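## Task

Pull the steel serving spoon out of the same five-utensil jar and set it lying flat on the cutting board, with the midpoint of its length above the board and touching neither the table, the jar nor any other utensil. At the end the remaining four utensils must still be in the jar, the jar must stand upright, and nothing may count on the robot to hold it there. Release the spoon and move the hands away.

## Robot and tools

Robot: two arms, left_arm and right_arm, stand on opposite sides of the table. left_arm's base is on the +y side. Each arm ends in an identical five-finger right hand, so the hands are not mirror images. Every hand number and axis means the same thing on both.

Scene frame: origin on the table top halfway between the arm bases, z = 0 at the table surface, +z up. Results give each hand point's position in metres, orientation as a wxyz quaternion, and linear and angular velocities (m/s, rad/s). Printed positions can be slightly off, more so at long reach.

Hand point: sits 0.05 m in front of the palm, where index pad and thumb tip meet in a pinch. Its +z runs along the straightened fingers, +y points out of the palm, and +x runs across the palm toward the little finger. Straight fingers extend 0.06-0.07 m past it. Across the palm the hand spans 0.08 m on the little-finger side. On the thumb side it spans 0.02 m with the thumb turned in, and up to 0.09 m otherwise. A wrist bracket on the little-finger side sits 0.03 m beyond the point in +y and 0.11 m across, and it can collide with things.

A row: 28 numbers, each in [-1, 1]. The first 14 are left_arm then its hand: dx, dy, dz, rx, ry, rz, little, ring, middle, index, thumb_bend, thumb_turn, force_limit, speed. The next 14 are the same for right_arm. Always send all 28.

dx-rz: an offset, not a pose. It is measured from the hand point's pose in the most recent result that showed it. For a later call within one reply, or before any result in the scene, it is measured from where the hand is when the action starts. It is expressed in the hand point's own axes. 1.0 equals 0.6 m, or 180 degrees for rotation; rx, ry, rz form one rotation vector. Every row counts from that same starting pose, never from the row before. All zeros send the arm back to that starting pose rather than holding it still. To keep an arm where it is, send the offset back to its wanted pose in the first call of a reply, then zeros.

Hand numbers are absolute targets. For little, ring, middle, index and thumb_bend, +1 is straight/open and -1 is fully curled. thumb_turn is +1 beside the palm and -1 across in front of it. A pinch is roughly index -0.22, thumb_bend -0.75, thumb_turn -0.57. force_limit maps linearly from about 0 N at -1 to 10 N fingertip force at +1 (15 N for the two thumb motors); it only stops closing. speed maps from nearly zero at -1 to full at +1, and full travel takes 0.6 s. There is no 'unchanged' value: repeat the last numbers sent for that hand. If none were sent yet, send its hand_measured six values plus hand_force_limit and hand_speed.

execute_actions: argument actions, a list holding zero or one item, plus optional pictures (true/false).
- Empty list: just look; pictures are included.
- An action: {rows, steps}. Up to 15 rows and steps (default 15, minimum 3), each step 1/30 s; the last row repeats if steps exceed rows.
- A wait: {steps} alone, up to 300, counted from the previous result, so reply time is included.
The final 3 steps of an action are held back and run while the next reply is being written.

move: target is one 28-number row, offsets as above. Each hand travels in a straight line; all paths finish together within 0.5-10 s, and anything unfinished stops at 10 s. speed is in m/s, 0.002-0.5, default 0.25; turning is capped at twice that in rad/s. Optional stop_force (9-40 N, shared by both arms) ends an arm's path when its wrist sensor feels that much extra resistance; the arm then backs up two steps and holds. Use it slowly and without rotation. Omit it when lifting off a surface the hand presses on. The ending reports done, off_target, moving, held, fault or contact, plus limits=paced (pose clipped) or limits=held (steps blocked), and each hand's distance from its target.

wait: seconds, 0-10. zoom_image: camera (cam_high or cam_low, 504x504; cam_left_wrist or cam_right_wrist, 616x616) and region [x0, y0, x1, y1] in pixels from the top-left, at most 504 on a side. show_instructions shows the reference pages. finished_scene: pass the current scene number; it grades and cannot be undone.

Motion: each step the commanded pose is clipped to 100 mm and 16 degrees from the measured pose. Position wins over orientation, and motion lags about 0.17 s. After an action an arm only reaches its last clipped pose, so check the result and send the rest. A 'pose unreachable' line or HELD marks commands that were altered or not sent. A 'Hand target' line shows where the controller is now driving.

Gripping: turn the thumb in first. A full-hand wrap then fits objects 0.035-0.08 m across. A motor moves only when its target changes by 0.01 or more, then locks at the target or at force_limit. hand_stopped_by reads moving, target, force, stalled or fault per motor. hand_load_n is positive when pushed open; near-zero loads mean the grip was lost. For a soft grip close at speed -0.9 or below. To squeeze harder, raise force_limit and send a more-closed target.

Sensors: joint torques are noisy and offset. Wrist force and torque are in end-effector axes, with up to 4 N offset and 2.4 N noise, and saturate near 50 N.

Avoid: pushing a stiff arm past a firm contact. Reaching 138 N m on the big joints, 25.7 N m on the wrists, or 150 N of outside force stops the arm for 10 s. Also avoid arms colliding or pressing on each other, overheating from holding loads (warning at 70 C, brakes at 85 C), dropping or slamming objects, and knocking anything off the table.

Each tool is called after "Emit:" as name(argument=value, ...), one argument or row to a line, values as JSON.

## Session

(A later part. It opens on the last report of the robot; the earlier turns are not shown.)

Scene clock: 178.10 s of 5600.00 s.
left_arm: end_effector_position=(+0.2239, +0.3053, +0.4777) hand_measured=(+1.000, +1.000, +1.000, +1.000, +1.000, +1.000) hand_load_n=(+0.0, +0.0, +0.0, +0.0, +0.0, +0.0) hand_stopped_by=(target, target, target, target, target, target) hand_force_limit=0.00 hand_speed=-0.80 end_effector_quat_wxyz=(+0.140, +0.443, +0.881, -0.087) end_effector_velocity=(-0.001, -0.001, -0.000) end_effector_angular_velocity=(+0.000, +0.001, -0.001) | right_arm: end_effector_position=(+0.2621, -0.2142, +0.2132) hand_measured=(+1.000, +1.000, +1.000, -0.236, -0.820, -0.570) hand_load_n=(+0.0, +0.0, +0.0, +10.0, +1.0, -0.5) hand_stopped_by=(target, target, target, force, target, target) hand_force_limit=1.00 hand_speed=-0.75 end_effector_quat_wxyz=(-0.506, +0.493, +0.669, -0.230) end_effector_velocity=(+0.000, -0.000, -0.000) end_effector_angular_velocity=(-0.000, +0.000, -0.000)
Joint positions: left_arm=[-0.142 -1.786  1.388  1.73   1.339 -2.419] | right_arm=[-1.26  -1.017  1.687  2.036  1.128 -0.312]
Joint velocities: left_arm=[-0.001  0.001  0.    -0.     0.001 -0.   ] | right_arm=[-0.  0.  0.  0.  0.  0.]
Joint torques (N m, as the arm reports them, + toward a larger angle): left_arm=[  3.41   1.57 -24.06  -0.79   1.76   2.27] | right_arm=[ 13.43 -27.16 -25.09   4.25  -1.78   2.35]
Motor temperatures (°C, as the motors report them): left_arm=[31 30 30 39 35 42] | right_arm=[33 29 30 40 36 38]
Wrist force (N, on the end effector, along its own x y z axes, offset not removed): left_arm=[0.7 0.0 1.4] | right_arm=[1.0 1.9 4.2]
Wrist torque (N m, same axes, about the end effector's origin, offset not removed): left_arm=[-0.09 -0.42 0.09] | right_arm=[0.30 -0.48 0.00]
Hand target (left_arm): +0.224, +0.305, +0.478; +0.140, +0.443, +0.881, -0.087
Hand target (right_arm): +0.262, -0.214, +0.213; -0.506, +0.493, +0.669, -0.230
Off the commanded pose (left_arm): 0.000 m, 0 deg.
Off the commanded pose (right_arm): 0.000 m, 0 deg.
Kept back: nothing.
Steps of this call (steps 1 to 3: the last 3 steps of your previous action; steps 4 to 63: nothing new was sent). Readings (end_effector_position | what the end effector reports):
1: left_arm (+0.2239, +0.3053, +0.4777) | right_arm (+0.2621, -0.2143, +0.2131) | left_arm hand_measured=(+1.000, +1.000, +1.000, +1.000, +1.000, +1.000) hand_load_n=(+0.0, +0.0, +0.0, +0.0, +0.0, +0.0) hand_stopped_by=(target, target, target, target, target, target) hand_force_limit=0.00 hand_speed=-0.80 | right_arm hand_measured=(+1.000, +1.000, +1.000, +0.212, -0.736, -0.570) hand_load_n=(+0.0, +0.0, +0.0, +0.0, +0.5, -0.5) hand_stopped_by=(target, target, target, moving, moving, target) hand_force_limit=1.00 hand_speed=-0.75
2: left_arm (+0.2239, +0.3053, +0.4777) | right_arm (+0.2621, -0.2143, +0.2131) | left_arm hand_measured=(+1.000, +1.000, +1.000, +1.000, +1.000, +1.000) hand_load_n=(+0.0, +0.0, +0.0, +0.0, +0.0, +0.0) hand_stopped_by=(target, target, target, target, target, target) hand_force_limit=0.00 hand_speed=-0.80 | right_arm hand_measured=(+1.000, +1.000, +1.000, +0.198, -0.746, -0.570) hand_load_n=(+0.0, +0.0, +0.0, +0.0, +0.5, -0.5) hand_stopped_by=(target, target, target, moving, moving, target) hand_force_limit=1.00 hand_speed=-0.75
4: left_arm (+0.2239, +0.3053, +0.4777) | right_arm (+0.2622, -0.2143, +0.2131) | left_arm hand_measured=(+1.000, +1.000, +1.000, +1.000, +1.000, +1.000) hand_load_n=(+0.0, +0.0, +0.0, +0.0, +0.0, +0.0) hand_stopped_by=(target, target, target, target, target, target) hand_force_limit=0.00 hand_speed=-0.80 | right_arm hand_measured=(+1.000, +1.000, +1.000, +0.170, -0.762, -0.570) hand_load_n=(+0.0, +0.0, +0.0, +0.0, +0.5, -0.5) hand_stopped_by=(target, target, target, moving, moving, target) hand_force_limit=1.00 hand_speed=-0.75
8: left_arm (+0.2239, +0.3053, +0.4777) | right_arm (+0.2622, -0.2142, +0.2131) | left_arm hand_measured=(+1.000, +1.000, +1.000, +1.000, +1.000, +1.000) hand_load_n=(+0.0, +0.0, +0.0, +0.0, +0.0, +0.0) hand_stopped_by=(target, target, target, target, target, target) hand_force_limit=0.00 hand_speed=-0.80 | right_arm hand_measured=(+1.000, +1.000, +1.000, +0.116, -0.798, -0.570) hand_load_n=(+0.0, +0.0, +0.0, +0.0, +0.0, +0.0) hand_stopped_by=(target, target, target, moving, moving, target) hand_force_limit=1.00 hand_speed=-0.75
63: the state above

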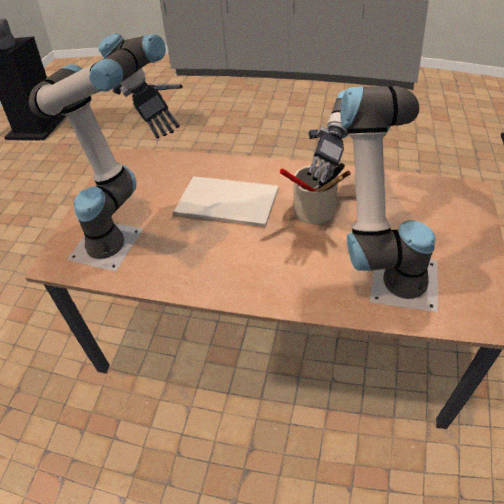

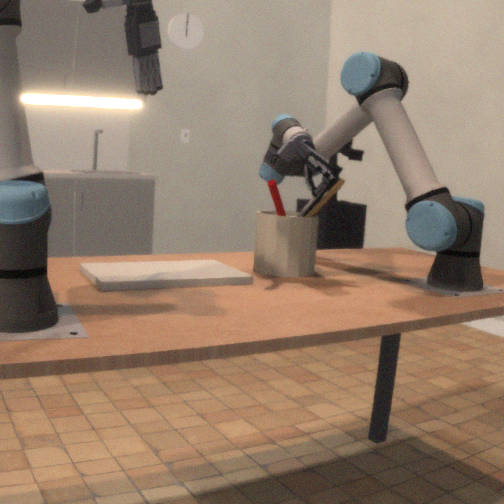

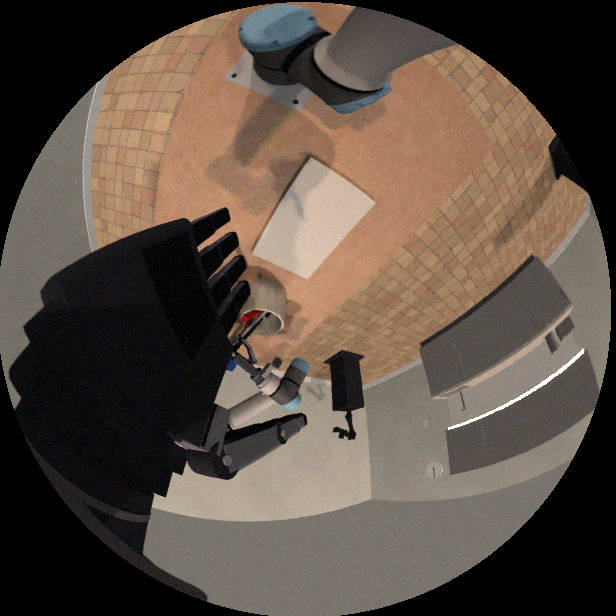

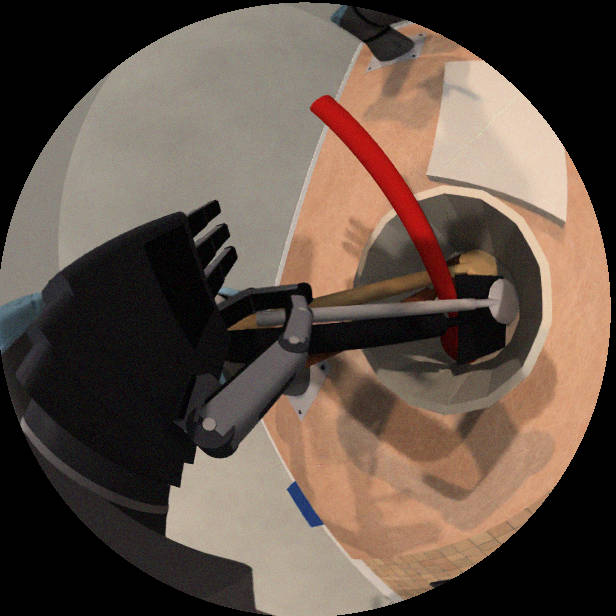

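Emit:
move(
  target=[0,0,0,0,0,0,1,1,1,1,1,1,0,-0.8, 0.01,-0.07,0,0,0,0,1,1,1,0.35,-0.65,-0.95,1.0,-0.3],
  speed=0.03,
)

Emit:
execute_actions(
  actions=[
    {"rows":[[0,0,0,0,0,0,1,1,1,1,1,1,0,-0.8, 0,0,0,0,0,0,1,1,-0.5,-0.5,-0.8,-0.95,1.0,-0.5]],"steps":15},
  ],
  pictures=false,
)

Emit:
wait(
  seconds=2.5,
)

Emit:
zoom_image(
  camera="cam_right_wrist",
  region=[180,180,440,440],
)

Emit:
zoom_image(
  camera="cam_low",
  region=[250,100,390,240],
)

Scene clock: 180.17 s of 5600.00 s.
left_arm: end_effector_position=(+0.2239, +0.3053, +0.4777) hand_measured=(+1.000, +1.000, +1.000, +1.000, +1.000, +1.000) hand_load_n=(+0.0, +0.0, +0.0, +0.0, +0.0, +0.0) hand_stopped_by=(target, target, target, target, target, target) hand_force_limit=0.00 hand_speed=-0.80 end_effector_quat_wxyz=(+0.140, +0.443, +0.881, -0.087) end_effector_velocity=(-0.000, +0.000, -0.000) end_effector_angular_velocity=(+0.002, +0.001, -0.002) | right_arm: end_effector_position=(+0.2443, -0.2259, +0.2495) hand_measured=(+1.000, +1.000, +1.000, +0.350, -0.650, -0.950) hand_load_n=(+0.0, +0.0, +0.0, +0.0, +0.0, +0.0) hand_stopped_by=(target, target, target, target, target, target) hand_force_limit=1.00 hand_speed=-0.30 end_effector_quat_wxyz=(-0.506, +0.493, +0.669, -0.230) end_effector_velocity=(-0.000, -0.001, +0.002) end_effector_angular_velocity=(+0.001, -0.000, -0.002)
Joint positions: left_arm=[-0.142 -1.786  1.388  1.73   1.339 -2.419] | right_arm=[-1.274 -1.112  1.728  2.093  1.141 -0.318]
Joint velocities: left_arm=[ 0.     0.001 -0.     0.001  0.002  0.002] | right_arm=[-0.003 -0.005  0.002  0.004  0.    -0.002]
Joint torques (N m, as the arm reports them, + toward a larger angle): left_arm=[  3.64   1.6  -23.8   -0.75   1.84   2.35] | right_arm=[-15.9  -43.84  -6.35   5.15   1.61  -2.2 ]
Motor temperatures (°C, as the motors report them): left_arm=[31 30 30 39 35 42] | right_arm=[33 29 30 40 36 38]
Wrist force (N, on the end effector, along its own x y z axes, offset not removed): left_arm=[-1.4 -1.0 0.5] | right_arm=[1.1 3.9 2.9]
Wrist torque (N m, same axes, about the end effector's origin, offset not removed): left_arm=[-0.11 -0.15 -0.03] | right_arm=[0.49 -0.37 0.16]
Hand target (left_arm): +0.224, +0.305, +0.478; +0.140, +0.443, +0.881, -0.087
Hand target (right_arm): +0.244, -0.226, +0.250; -0.506, +0.493, +0.669, -0.230
Off the commanded pose (left_arm): 0.000 m, 0 deg.
Off the commanded pose (right_arm): 0.000 m, 0 deg.
Kept back: nothing.
move: done

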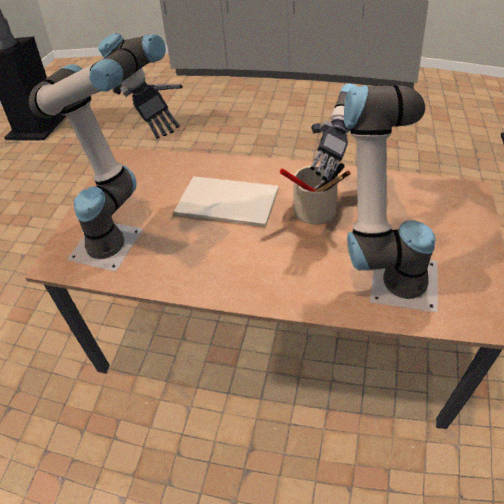

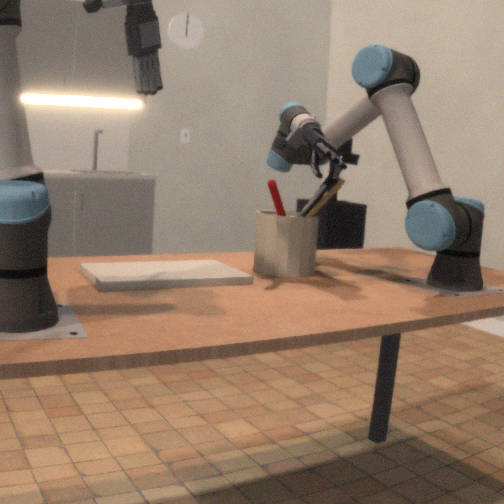

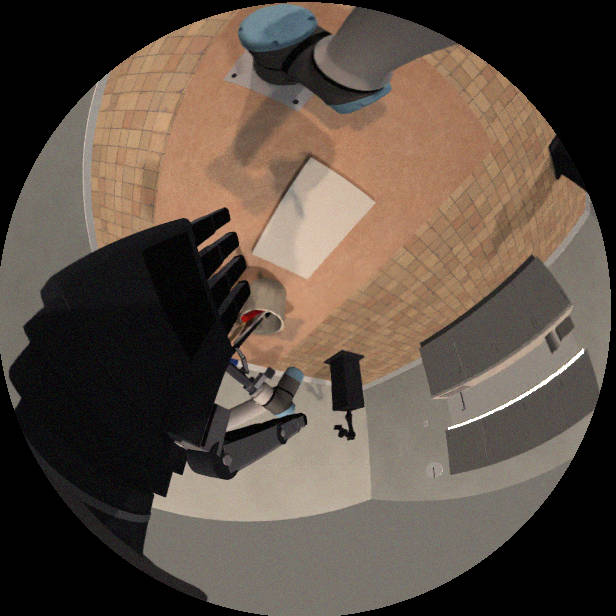

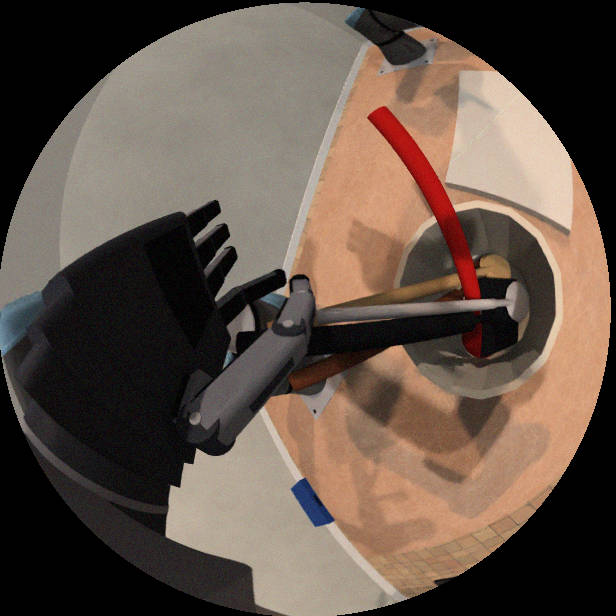

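Scene clock: 180.57 s of 5600.00 s.
left_arm: end_effector_position=(+0.2239, +0.3053, +0.4777) hand_measured=(+1.000, +1.000, +1.000, +1.000, +1.000, +1.000) hand_load_n=(+0.0, +0.0, +0.0, +0.0, +0.0, +0.0) hand_stopped_by=(target, target, target, target, target, target) hand_force_limit=0.00 hand_speed=-0.80 end_effector_quat_wxyz=(+0.140, +0.443, +0.881, -0.087) end_effector_velocity=(+0.001, +0.000, -0.000) end_effector_angular_velocity=(+0.001, -0.001, +0.002) | right_arm: end_effector_position=(+0.2443, -0.2259, +0.2496) hand_measured=(+1.000, +1.000, +0.752, +0.102, -0.798, -0.950) hand_load_n=(+0.0, +0.0, +0.0, +0.0, +0.0, +0.0) hand_stopped_by=(target, target, moving, moving, moving, target) hand_force_limit=1.00 hand_speed=-0.50 end_effector_quat_wxyz=(-0.506, +0.493, +0.669, -0.230) end_effector_velocity=(-0.000, +0.000, -0.000) end_effector_angular_velocity=(+0.000, +0.002, -0.000)
Joint positions: left_arm=[-0.142 -1.786  1.388  1.73   1.339 -2.419] | right_arm=[-1.274 -1.112  1.728  2.093  1.141 -0.318]
Joint velocities: left_arm=[ 0.002  0.001 -0.     0.001 -0.    -0.   ] | right_arm=[ 0.001  0.001  0.    -0.    -0.001  0.   ]
Joint torques (N m, as the arm reports them, + toward a larger angle): left_arm=[  3.72   1.06 -24.33  -0.68   1.75   2.36] | right_arm=[ -9.12 -21.94 -12.19   2.58   0.79  -1.92]
Motor temperatures (°C, as the motors report them): left_arm=[31 30 30 39 35 42] | right_arm=[33 29 30 40 36 38]
Wrist force (N, on the end effector, along its own x y z axes, offset not removed): left_arm=[0.7 -1.4 0.8] | right_arm=[1.4 3.2 0.9]
Wrist torque (N m, same axes, about the end effector's origin, offset not removed): left_arm=[-0.28 -0.42 0.16] | right_arm=[0.58 -0.39 0.11]
Steps of this call (steps 1 to 12: the first 12 steps of this action). Readings (end_effector_position | what the end effector reports):
1: left_arm (+0.2239, +0.3053, +0.4777) | right_arm (+0.2443, -0.2259, +0.2495) | left_arm hand_measured=(+1.000, +1.000, +1.000, +1.000, +1.000, +1.000) hand_load_n=(+0.0, +0.0, +0.0, +0.0, +0.0, +0.0) hand_stopped_by=(target, target, target, target, target, target) hand_force_limit=0.00 hand_speed=-0.80 | right_arm hand_measured=(+1.000, +1.000, +1.000, +0.350, -0.650, -0.950) hand_load_n=(+0.0, +0.0, +0.0, +0.0, +0.0, +0.0) hand_stopped_by=(target, target, moving, moving, moving, target) hand_force_limit=1.00 hand_speed=-0.50
2: left_arm (+0.2239, +0.3053, +0.4777) | right_arm (+0.2443, -0.2259, +0.2496) | left_arm hand_measured=(+1.000, +1.000, +1.000, +1.000, +1.000, +1.000) hand_load_n=(+0.0, +0.0, +0.0, +0.0, +0.0, +0.0) hand_stopped_by=(target, target, target, target, target, target) hand_force_limit=0.00 hand_speed=-0.80 | right_arm hand_measured=(+1.000, +1.000, +1.000, +0.350, -0.650, -0.950) hand_load_n=(+0.0, +0.0, +0.0, +0.0, +0.0, +0.0) hand_stopped_by=(target, target, moving, moving, moving, target) hand_force_limit=1.00 hand_speed=-0.50
4: left_arm (+0.2239, +0.3053, +0.4777) | right_arm (+0.2443, -0.2259, +0.2496) | left_arm hand_measured=(+1.000, +1.000, +1.000, +1.000, +1.000, +1.000) hand_load_n=(+0.0, +0.0, +0.0, +0.0, +0.0, +0.0) hand_stopped_by=(target, target, target, target, target, target) hand_force_limit=0.00 hand_speed=-0.80 | right_arm hand_measured=(+1.000, +1.000, +0.974, +0.324, -0.666, -0.950) hand_load_n=(+0.0, +0.0, +0.0, +0.0, +0.0, +0.0) hand_stopped_by=(target, target, moving, moving, moving, target) hand_force_limit=1.00 hand_speed=-0.50
8: left_arm (+0.2239, +0.3053, +0.4777) | right_arm (+0.2443, -0.2259, +0.2496) | left_arm hand_measured=(+1.000, +1.000, +1.000, +1.000, +1.000, +1.000) hand_load_n=(+0.0, +0.0, +0.0, +0.0, +0.0, +0.0) hand_stopped_by=(target, target, target, target, target, target) hand_force_limit=0.00 hand_speed=-0.80 | right_arm hand_measured=(+1.000, +1.000, +0.864, +0.214, -0.736, -0.950) hand_load_n=(+0.0, +0.0, +0.0, +0.0, +0.0, +0.0) hand_stopped_by=(target, target, moving, moving, moving, target) hand_force_limit=1.00 hand_speed=-0.50
12: the state above

Scene clock: 183.17 s of 5600.00 s.
left_arm: end_effector_position=(+0.2239, +0.3053, +0.4777) hand_measured=(+1.000, +1.000, +1.000, +1.000, +1.000, +1.000) hand_load_n=(+0.0, +0.0, +0.0, +0.0, +0.0, +0.0) hand_stopped_by=(target, target, target, target, target, target) hand_force_limit=0.00 hand_speed=-0.80 end_effector_quat_wxyz=(+0.140, +0.443, +0.881, -0.087) end_effector_velocity=(+0.000, +0.001, +0.000) end_effector_angular_velocity=(+0.000, +0.001, -0.001) | right_arm: end_effector_position=(+0.2444, -0.2259, +0.2495) hand_measured=(+1.000, +1.000, -0.250, -0.254, -0.798, -0.950) hand_load_n=(+0.0, +0.0, +11.5, +9.0, +2.0, +0.0) hand_stopped_by=(target, target, force, force, target, target) hand_force_limit=1.00 hand_speed=-0.50 end_effector_quat_wxyz=(-0.506, +0.493, +0.669, -0.230) end_effector_velocity=(-0.000, -0.000, -0.000) end_effector_angular_velocity=(-0.001, +0.000, +0.000)
Joint positions: left_arm=[-0.142 -1.786  1.388  1.73   1.339 -2.419] | right_arm=[-1.274 -1.112  1.728  2.093  1.141 -0.318]
Joint velocities: left_arm=[ 0.    -0.002  0.     0.002  0.001  0.001] | right_arm=[-0.  0.  0. -0.  0.  0.]
Joint torques (N m, as the arm reports them, + toward a larger angle): left_arm=[  3.62   1.43 -24.05  -0.69   1.86   2.27] | right_arm=[ 10.64 -22.42 -24.94  -0.01  -1.99   0.94]
Motor temperatures (°C, as the motors report them): left_arm=[31 30 30 39 35 42] | right_arm=[33 29 30 40 36 38]
Wrist force (N, on the end effector, along its own x y z axes, offset not removed): left_arm=[-0.9 -1.2 -0.5] | right_arm=[2.3 1.8 3.1]
Wrist torque (N m, same axes, about the end effector's origin, offset not removed): left_arm=[-0.15 -0.19 0.01] | right_arm=[0.25 -0.66 0.19]
Hand target (left_arm): +0.224, +0.305, +0.478; +0.140, +0.443, +0.881, -0.087
Hand target (right_arm): +0.244, -0.226, +0.249; -0.506, +0.493, +0.669, -0.230
Off the commanded pose (left_arm): 0.000 m, 0 deg.
Off the commanded pose (right_arm): 0.000 m, 0 deg.
Kept back: nothing.
Steps of this call (steps 1 to 3: the last 3 steps of your previous action; steps 4 to 78: nothing new was sent). Readings (end_effector_position | what the end effector reports):
1: left_arm (+0.2239, +0.3053, +0.4777) | right_arm (+0.2443, -0.2259, +0.2496) | left_arm hand_measured=(+1.000, +1.000, +1.000, +1.000, +1.000, +1.000) hand_load_n=(+0.0, +0.0, +0.0, +0.0, +0.0, +0.0) hand_stopped_by=(target, target, target, target, target, target) hand_force_limit=0.00 hand_speed=-0.80 | right_arm hand_measured=(+1.000, +1.000, +0.724, +0.074, -0.800, -0.950) hand_load_n=(+0.0, +0.0, +0.0, +0.0, +0.0, +0.0) hand_stopped_by=(target, target, moving, moving, moving, target) hand_force_limit=1.00 hand_speed=-0.50
2: left_arm (+0.2239, +0.3053, +0.4777) | right_arm (+0.2443, -0.2259, +0.2496) | left_arm hand_measured=(+1.000, +1.000, +1.000, +1.000, +1.000, +1.000) hand_load_n=(+0.0, +0.0, +0.0, +0.0, +0.0, +0.0) hand_stopped_by=(target, target, target, target, target, target) hand_force_limit=0.00 hand_speed=-0.80 | right_arm hand_measured=(+1.000, +1.000, +0.698, +0.048, -0.800, -0.950) hand_load_n=(+0.0, +0.0, +0.0, +0.0, +0.0, +0.0) hand_stopped_by=(target, target, moving, moving, moving, target) hand_force_limit=1.00 hand_speed=-0.50
4: left_arm (+0.2239, +0.3053, +0.4777) | right_arm (+0.2443, -0.2259, +0.2495) | left_arm hand_measured=(+1.000, +1.000, +1.000, +1.000, +1.000, +1.000) hand_load_n=(+0.0, +0.0, +0.0, +0.0, +0.0, +0.0) hand_stopped_by=(target, target, target, target, target, target) hand_force_limit=0.00 hand_speed=-0.80 | right_arm hand_measured=(+1.000, +1.000, +0.642, -0.008, -0.800, -0.950) hand_load_n=(+0.0, +0.0, +0.0, +0.0, +0.0, +0.0) hand_stopped_by=(target, target, moving, moving, target, target) hand_force_limit=1.00 hand_speed=-0.50
8: left_arm (+0.2239, +0.3053, +0.4777) | right_arm (+0.2443, -0.2259, +0.2495) | left_arm hand_measured=(+1.000, +1.000, +1.000, +1.000, +1.000, +1.000) hand_load_n=(+0.0, +0.0, +0.0, +0.0, +0.0, +0.0) hand_stopped_by=(target, target, target, target, target, target) hand_force_limit=0.00 hand_speed=-0.80 | right_arm hand_measured=(+1.000, +1.000, +0.530, -0.120, -0.800, -0.950) hand_load_n=(+0.0, +0.0, +0.0, +0.0, +0.0, +0.0) hand_stopped_by=(target, target, moving, moving, target, target) hand_force_limit=1.00 hand_speed=-0.50
78: the state above

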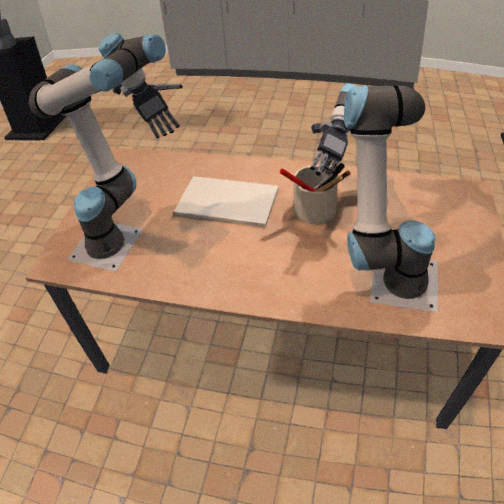

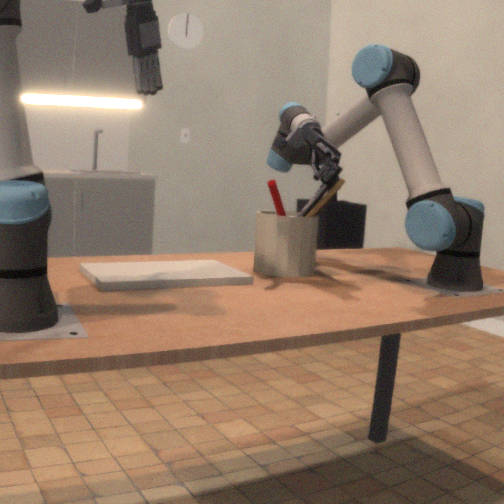

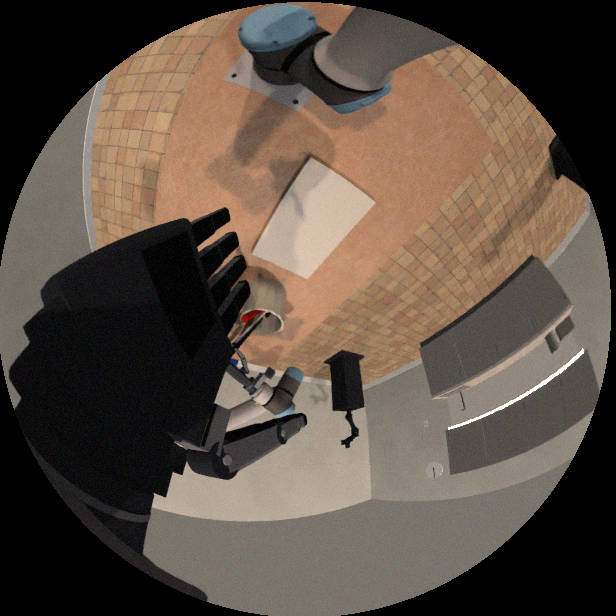

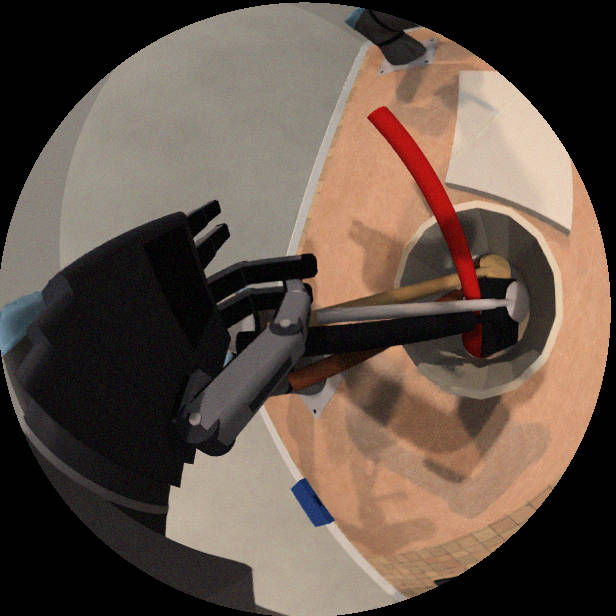

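Region (180, 180, 440, 440) of cam_right_wrist's 616x616 image, scaled by 1.938, with more detail than that image has.

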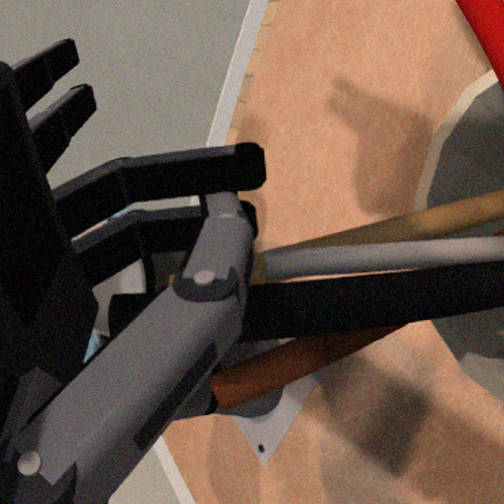

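Region (250, 100, 390, 240) of cam_low's 504x504 image, scaled by 3.600, with more detail than that image has.

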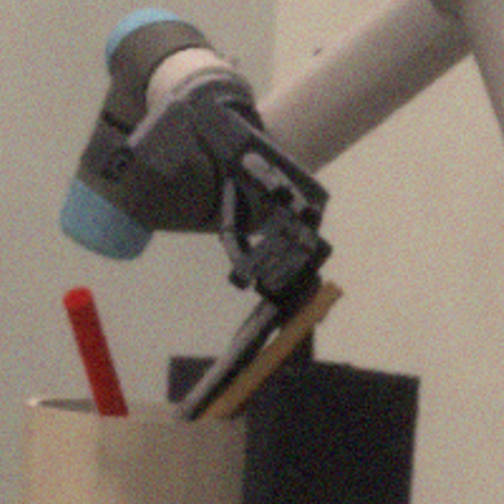

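Emit:
move(
  target=[0,0,0,0,0,0,1,1,1,1,1,1,0,-0.8, 0,0,0,0,0,0,1,1,0.4,0.4,-0.6,-0.95,1.0,-0.3],
  speed=0.05,
)

Scene clock: 184.40 s of 5600.00 s.
left_arm: end_effector_position=(+0.2239, +0.3053, +0.4777) hand_measured=(+1.000, +1.000, +1.000, +1.000, +1.000, +1.000) hand_load_n=(+0.0, +0.0, +0.0, +0.0, +0.0, +0.0) hand_stopped_by=(target, target, target, target, target, target) hand_force_limit=0.00 hand_speed=-0.80 end_effector_quat_wxyz=(+0.140, +0.443, +0.881, -0.087) end_effector_velocity=(+0.001, +0.000, +0.000) end_effector_angular_velocity=(+0.001, -0.002, -0.001) | right_arm: end_effector_position=(+0.2444, -0.2259, +0.2495) hand_measured=(+1.000, +1.000, +0.400, +0.400, -0.600, -0.950) hand_load_n=(+0.0, +0.0, +0.0, +0.0, +0.0, +0.0) hand_stopped_by=(target, target, target, target, target, target) hand_force_limit=1.00 hand_speed=-0.30 end_effector_quat_wxyz=(-0.506, +0.493, +0.669, -0.230) end_effector_velocity=(+0.000, +0.000, +0.000) end_effector_angular_velocity=(+0.001, -0.000, +0.000)
Joint positions: left_arm=[-0.142 -1.786  1.388  1.73   1.339 -2.419] | right_arm=[-1.274 -1.112  1.728  2.093  1.141 -0.318]
Joint velocities: left_arm=[ 0.001 -0.     0.     0.001 -0.001  0.002] | right_arm=[-0.    -0.     0.     0.    -0.    -0.001]
Joint torques (N m, as the arm reports them, + toward a larger angle): left_arm=[  3.67   1.21 -24.    -0.69   1.75   2.36] | right_arm=[ 13.13 -21.83 -25.66   0.23  -2.15   1.31]
Motor temperatures (°C, as the motors report them): left_arm=[31 30 30 39 35 42] | right_arm=[33 29 30 40 36 38]
Wrist force (N, on the end effector, along its own x y z axes, offset not removed): left_arm=[-0.2 -1.2 0.9] | right_arm=[1.1 3.8 2.6]
Wrist torque (N m, same axes, about the end effector's origin, offset not removed): left_arm=[-0.19 -0.28 0.05] | right_arm=[0.58 -0.32 0.17]
Hand target (left_arm): +0.224, +0.305, +0.478; +0.140, +0.443, +0.881, -0.087
Hand target (right_arm): +0.244, -0.226, +0.249; -0.506, +0.493, +0.669, -0.230
Off the commanded pose (left_arm): 0.000 m, 0 deg.
Off the commanded pose (right_arm): 0.000 m, 0 deg.
Kept back: nothing.
move: done

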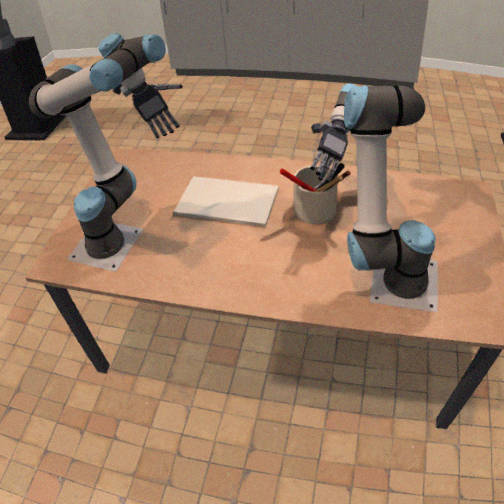

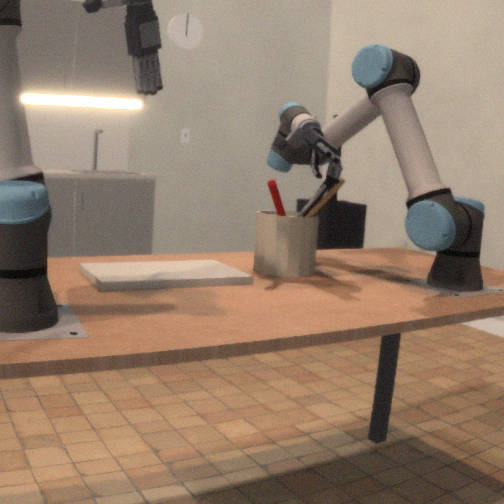

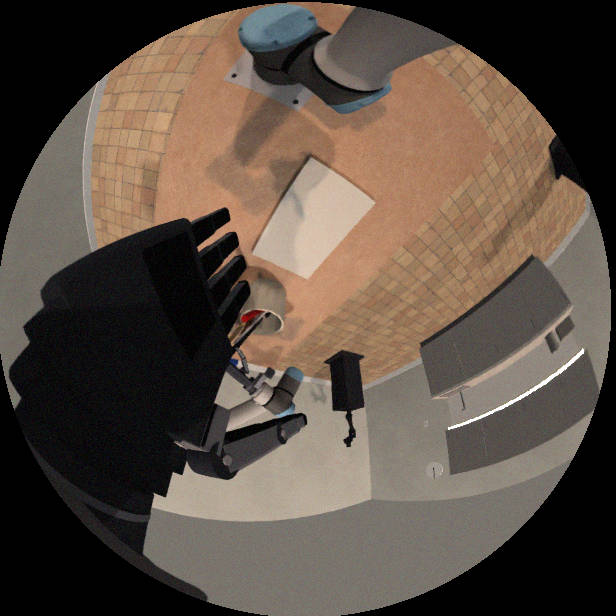

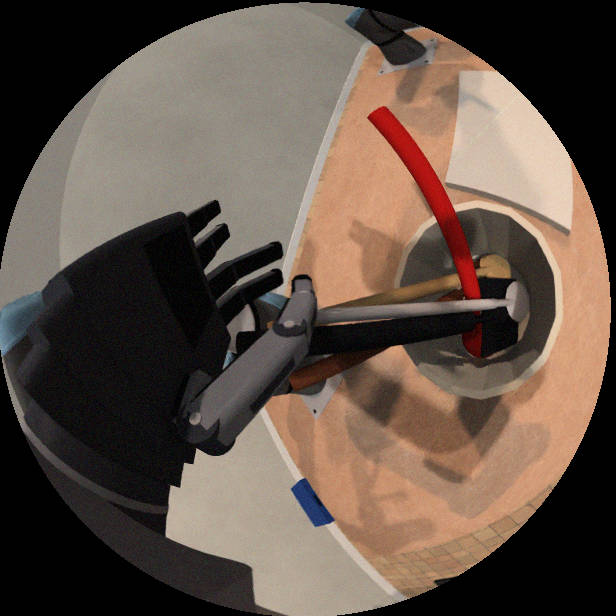

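Emit:
move(
  target=[0,0,0,0,0,0,1,1,1,1,1,1,0,-0.8, 0,0.07,0,0,0,0,1,1,0.4,0.4,-0.6,-0.95,1.0,-0.3],
  speed=0.015,
  stop_force=9,
)

Emit:
zoom_image(
  camera="cam_right_wrist",
  region=[180,180,480,440],
)

Emit:
zoom_image(
  camera="cam_low",
  region=[250,100,390,240],
)

Scene clock: 187.73 s of 5600.00 s.
left_arm: end_effector_position=(+0.2239, +0.3053, +0.4777) hand_measured=(+1.000, +1.000, +1.000, +1.000, +1.000, +1.000) hand_load_n=(+0.0, +0.0, +0.0, +0.0, +0.0, +0.0) hand_stopped_by=(target, target, target, target, target, target) hand_force_limit=0.00 hand_speed=-0.80 end_effector_quat_wxyz=(+0.140, +0.443, +0.881, -0.087) end_effector_velocity=(-0.000, -0.001, -0.000) end_effector_angular_velocity=(-0.002, +0.000, -0.001) | right_arm: end_effector_position=(+0.2621, -0.2089, +0.2159) hand_measured=(+1.000, +1.000, +0.400, +0.400, -0.600, -0.950) hand_load_n=(+0.0, +0.0, +0.0, +0.0, +0.0, +0.0) hand_stopped_by=(target, target, target, target, target, target) hand_force_limit=1.00 hand_speed=-0.30 end_effector_quat_wxyz=(-0.506, +0.493, +0.669, -0.230) end_effector_velocity=(+0.001, +0.001, -0.002) end_effector_angular_velocity=(-0.000, +0.000, +0.003)
Joint positions: left_arm=[-0.142 -1.786  1.388  1.73   1.339 -2.419] | right_arm=[-1.25  -1.016  1.675  2.044  1.119 -0.307]
Joint velocities: left_arm=[-0.001  0.    -0.    -0.002 -0.     0.   ] | right_arm=[ 0.003  0.007 -0.004 -0.003 -0.     0.   ]
Joint torques (N m, as the arm reports them, + toward a larger angle): left_arm=[  3.9    1.97 -23.92  -0.72   1.91   2.26] | right_arm=[ 13.38 -25.97 -21.44   0.23  -2.05   2.37]
Motor temperatures (°C, as the motors report them): left_arm=[31 30 30 39 35 42] | right_arm=[33 29 30 40 36 38]
Wrist force (N, on the end effector, along its own x y z axes, offset not removed): left_arm=[0.7 -0.5 0.6] | right_arm=[2.2 2.8 3.3]
Wrist torque (N m, same axes, about the end effector's origin, offset not removed): left_arm=[-0.04 -0.41 0.16] | right_arm=[0.45 -0.63 0.17]
Hand target (left_arm): +0.224, +0.305, +0.478; +0.140, +0.443, +0.881, -0.087
Hand target (right_arm): +0.262, -0.209, +0.216; -0.506, +0.493, +0.669, -0.230
Off the commanded pose (left_arm): 0.000 m, 0 deg.
Off the commanded pose (right_arm): 0.000 m, 0 deg.
Kept back: nothing.
move: done

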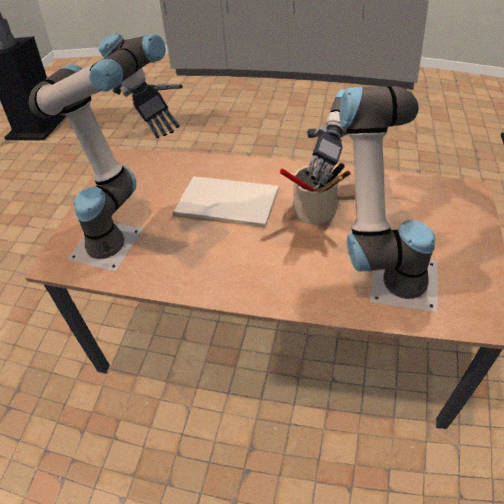

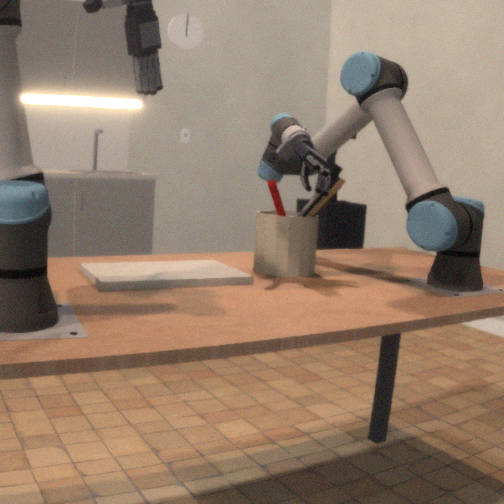

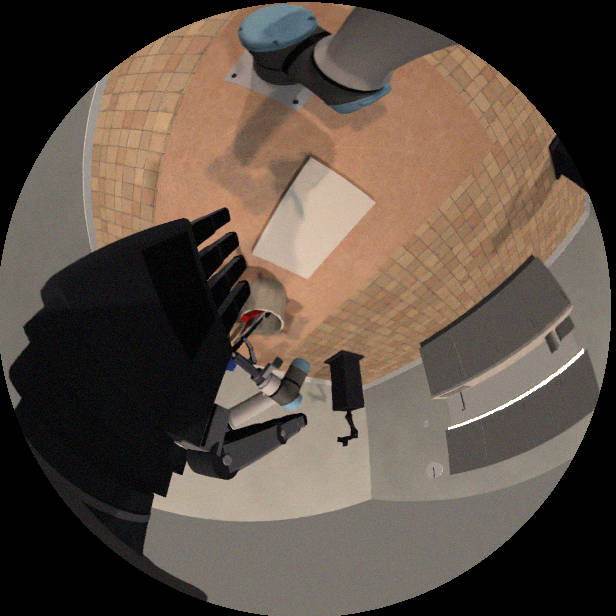

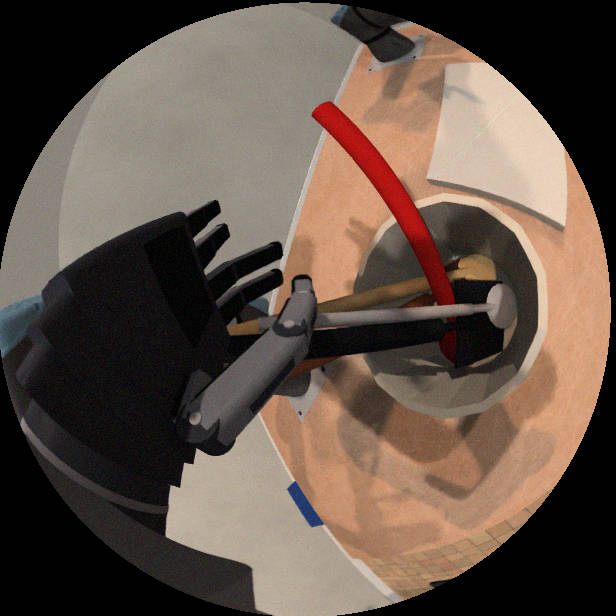

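Region (180, 180, 480, 440) of cam_right_wrist's 616x616 image, scaled by 1.680, with more detail than that image has; it fills the top 437 rows of this view, and the rest is white.

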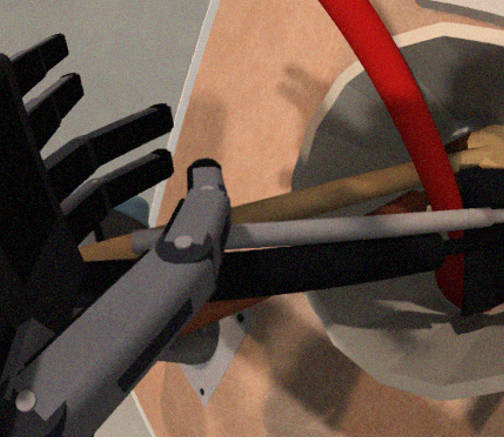

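Region (250, 100, 390, 240) of cam_low's 504x504 image, scaled by 3.600, with more detail than that image has.

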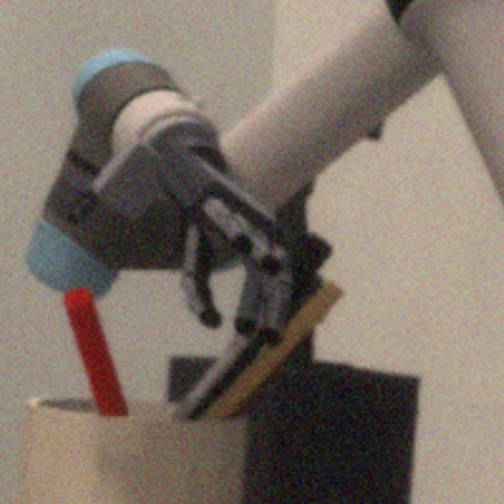

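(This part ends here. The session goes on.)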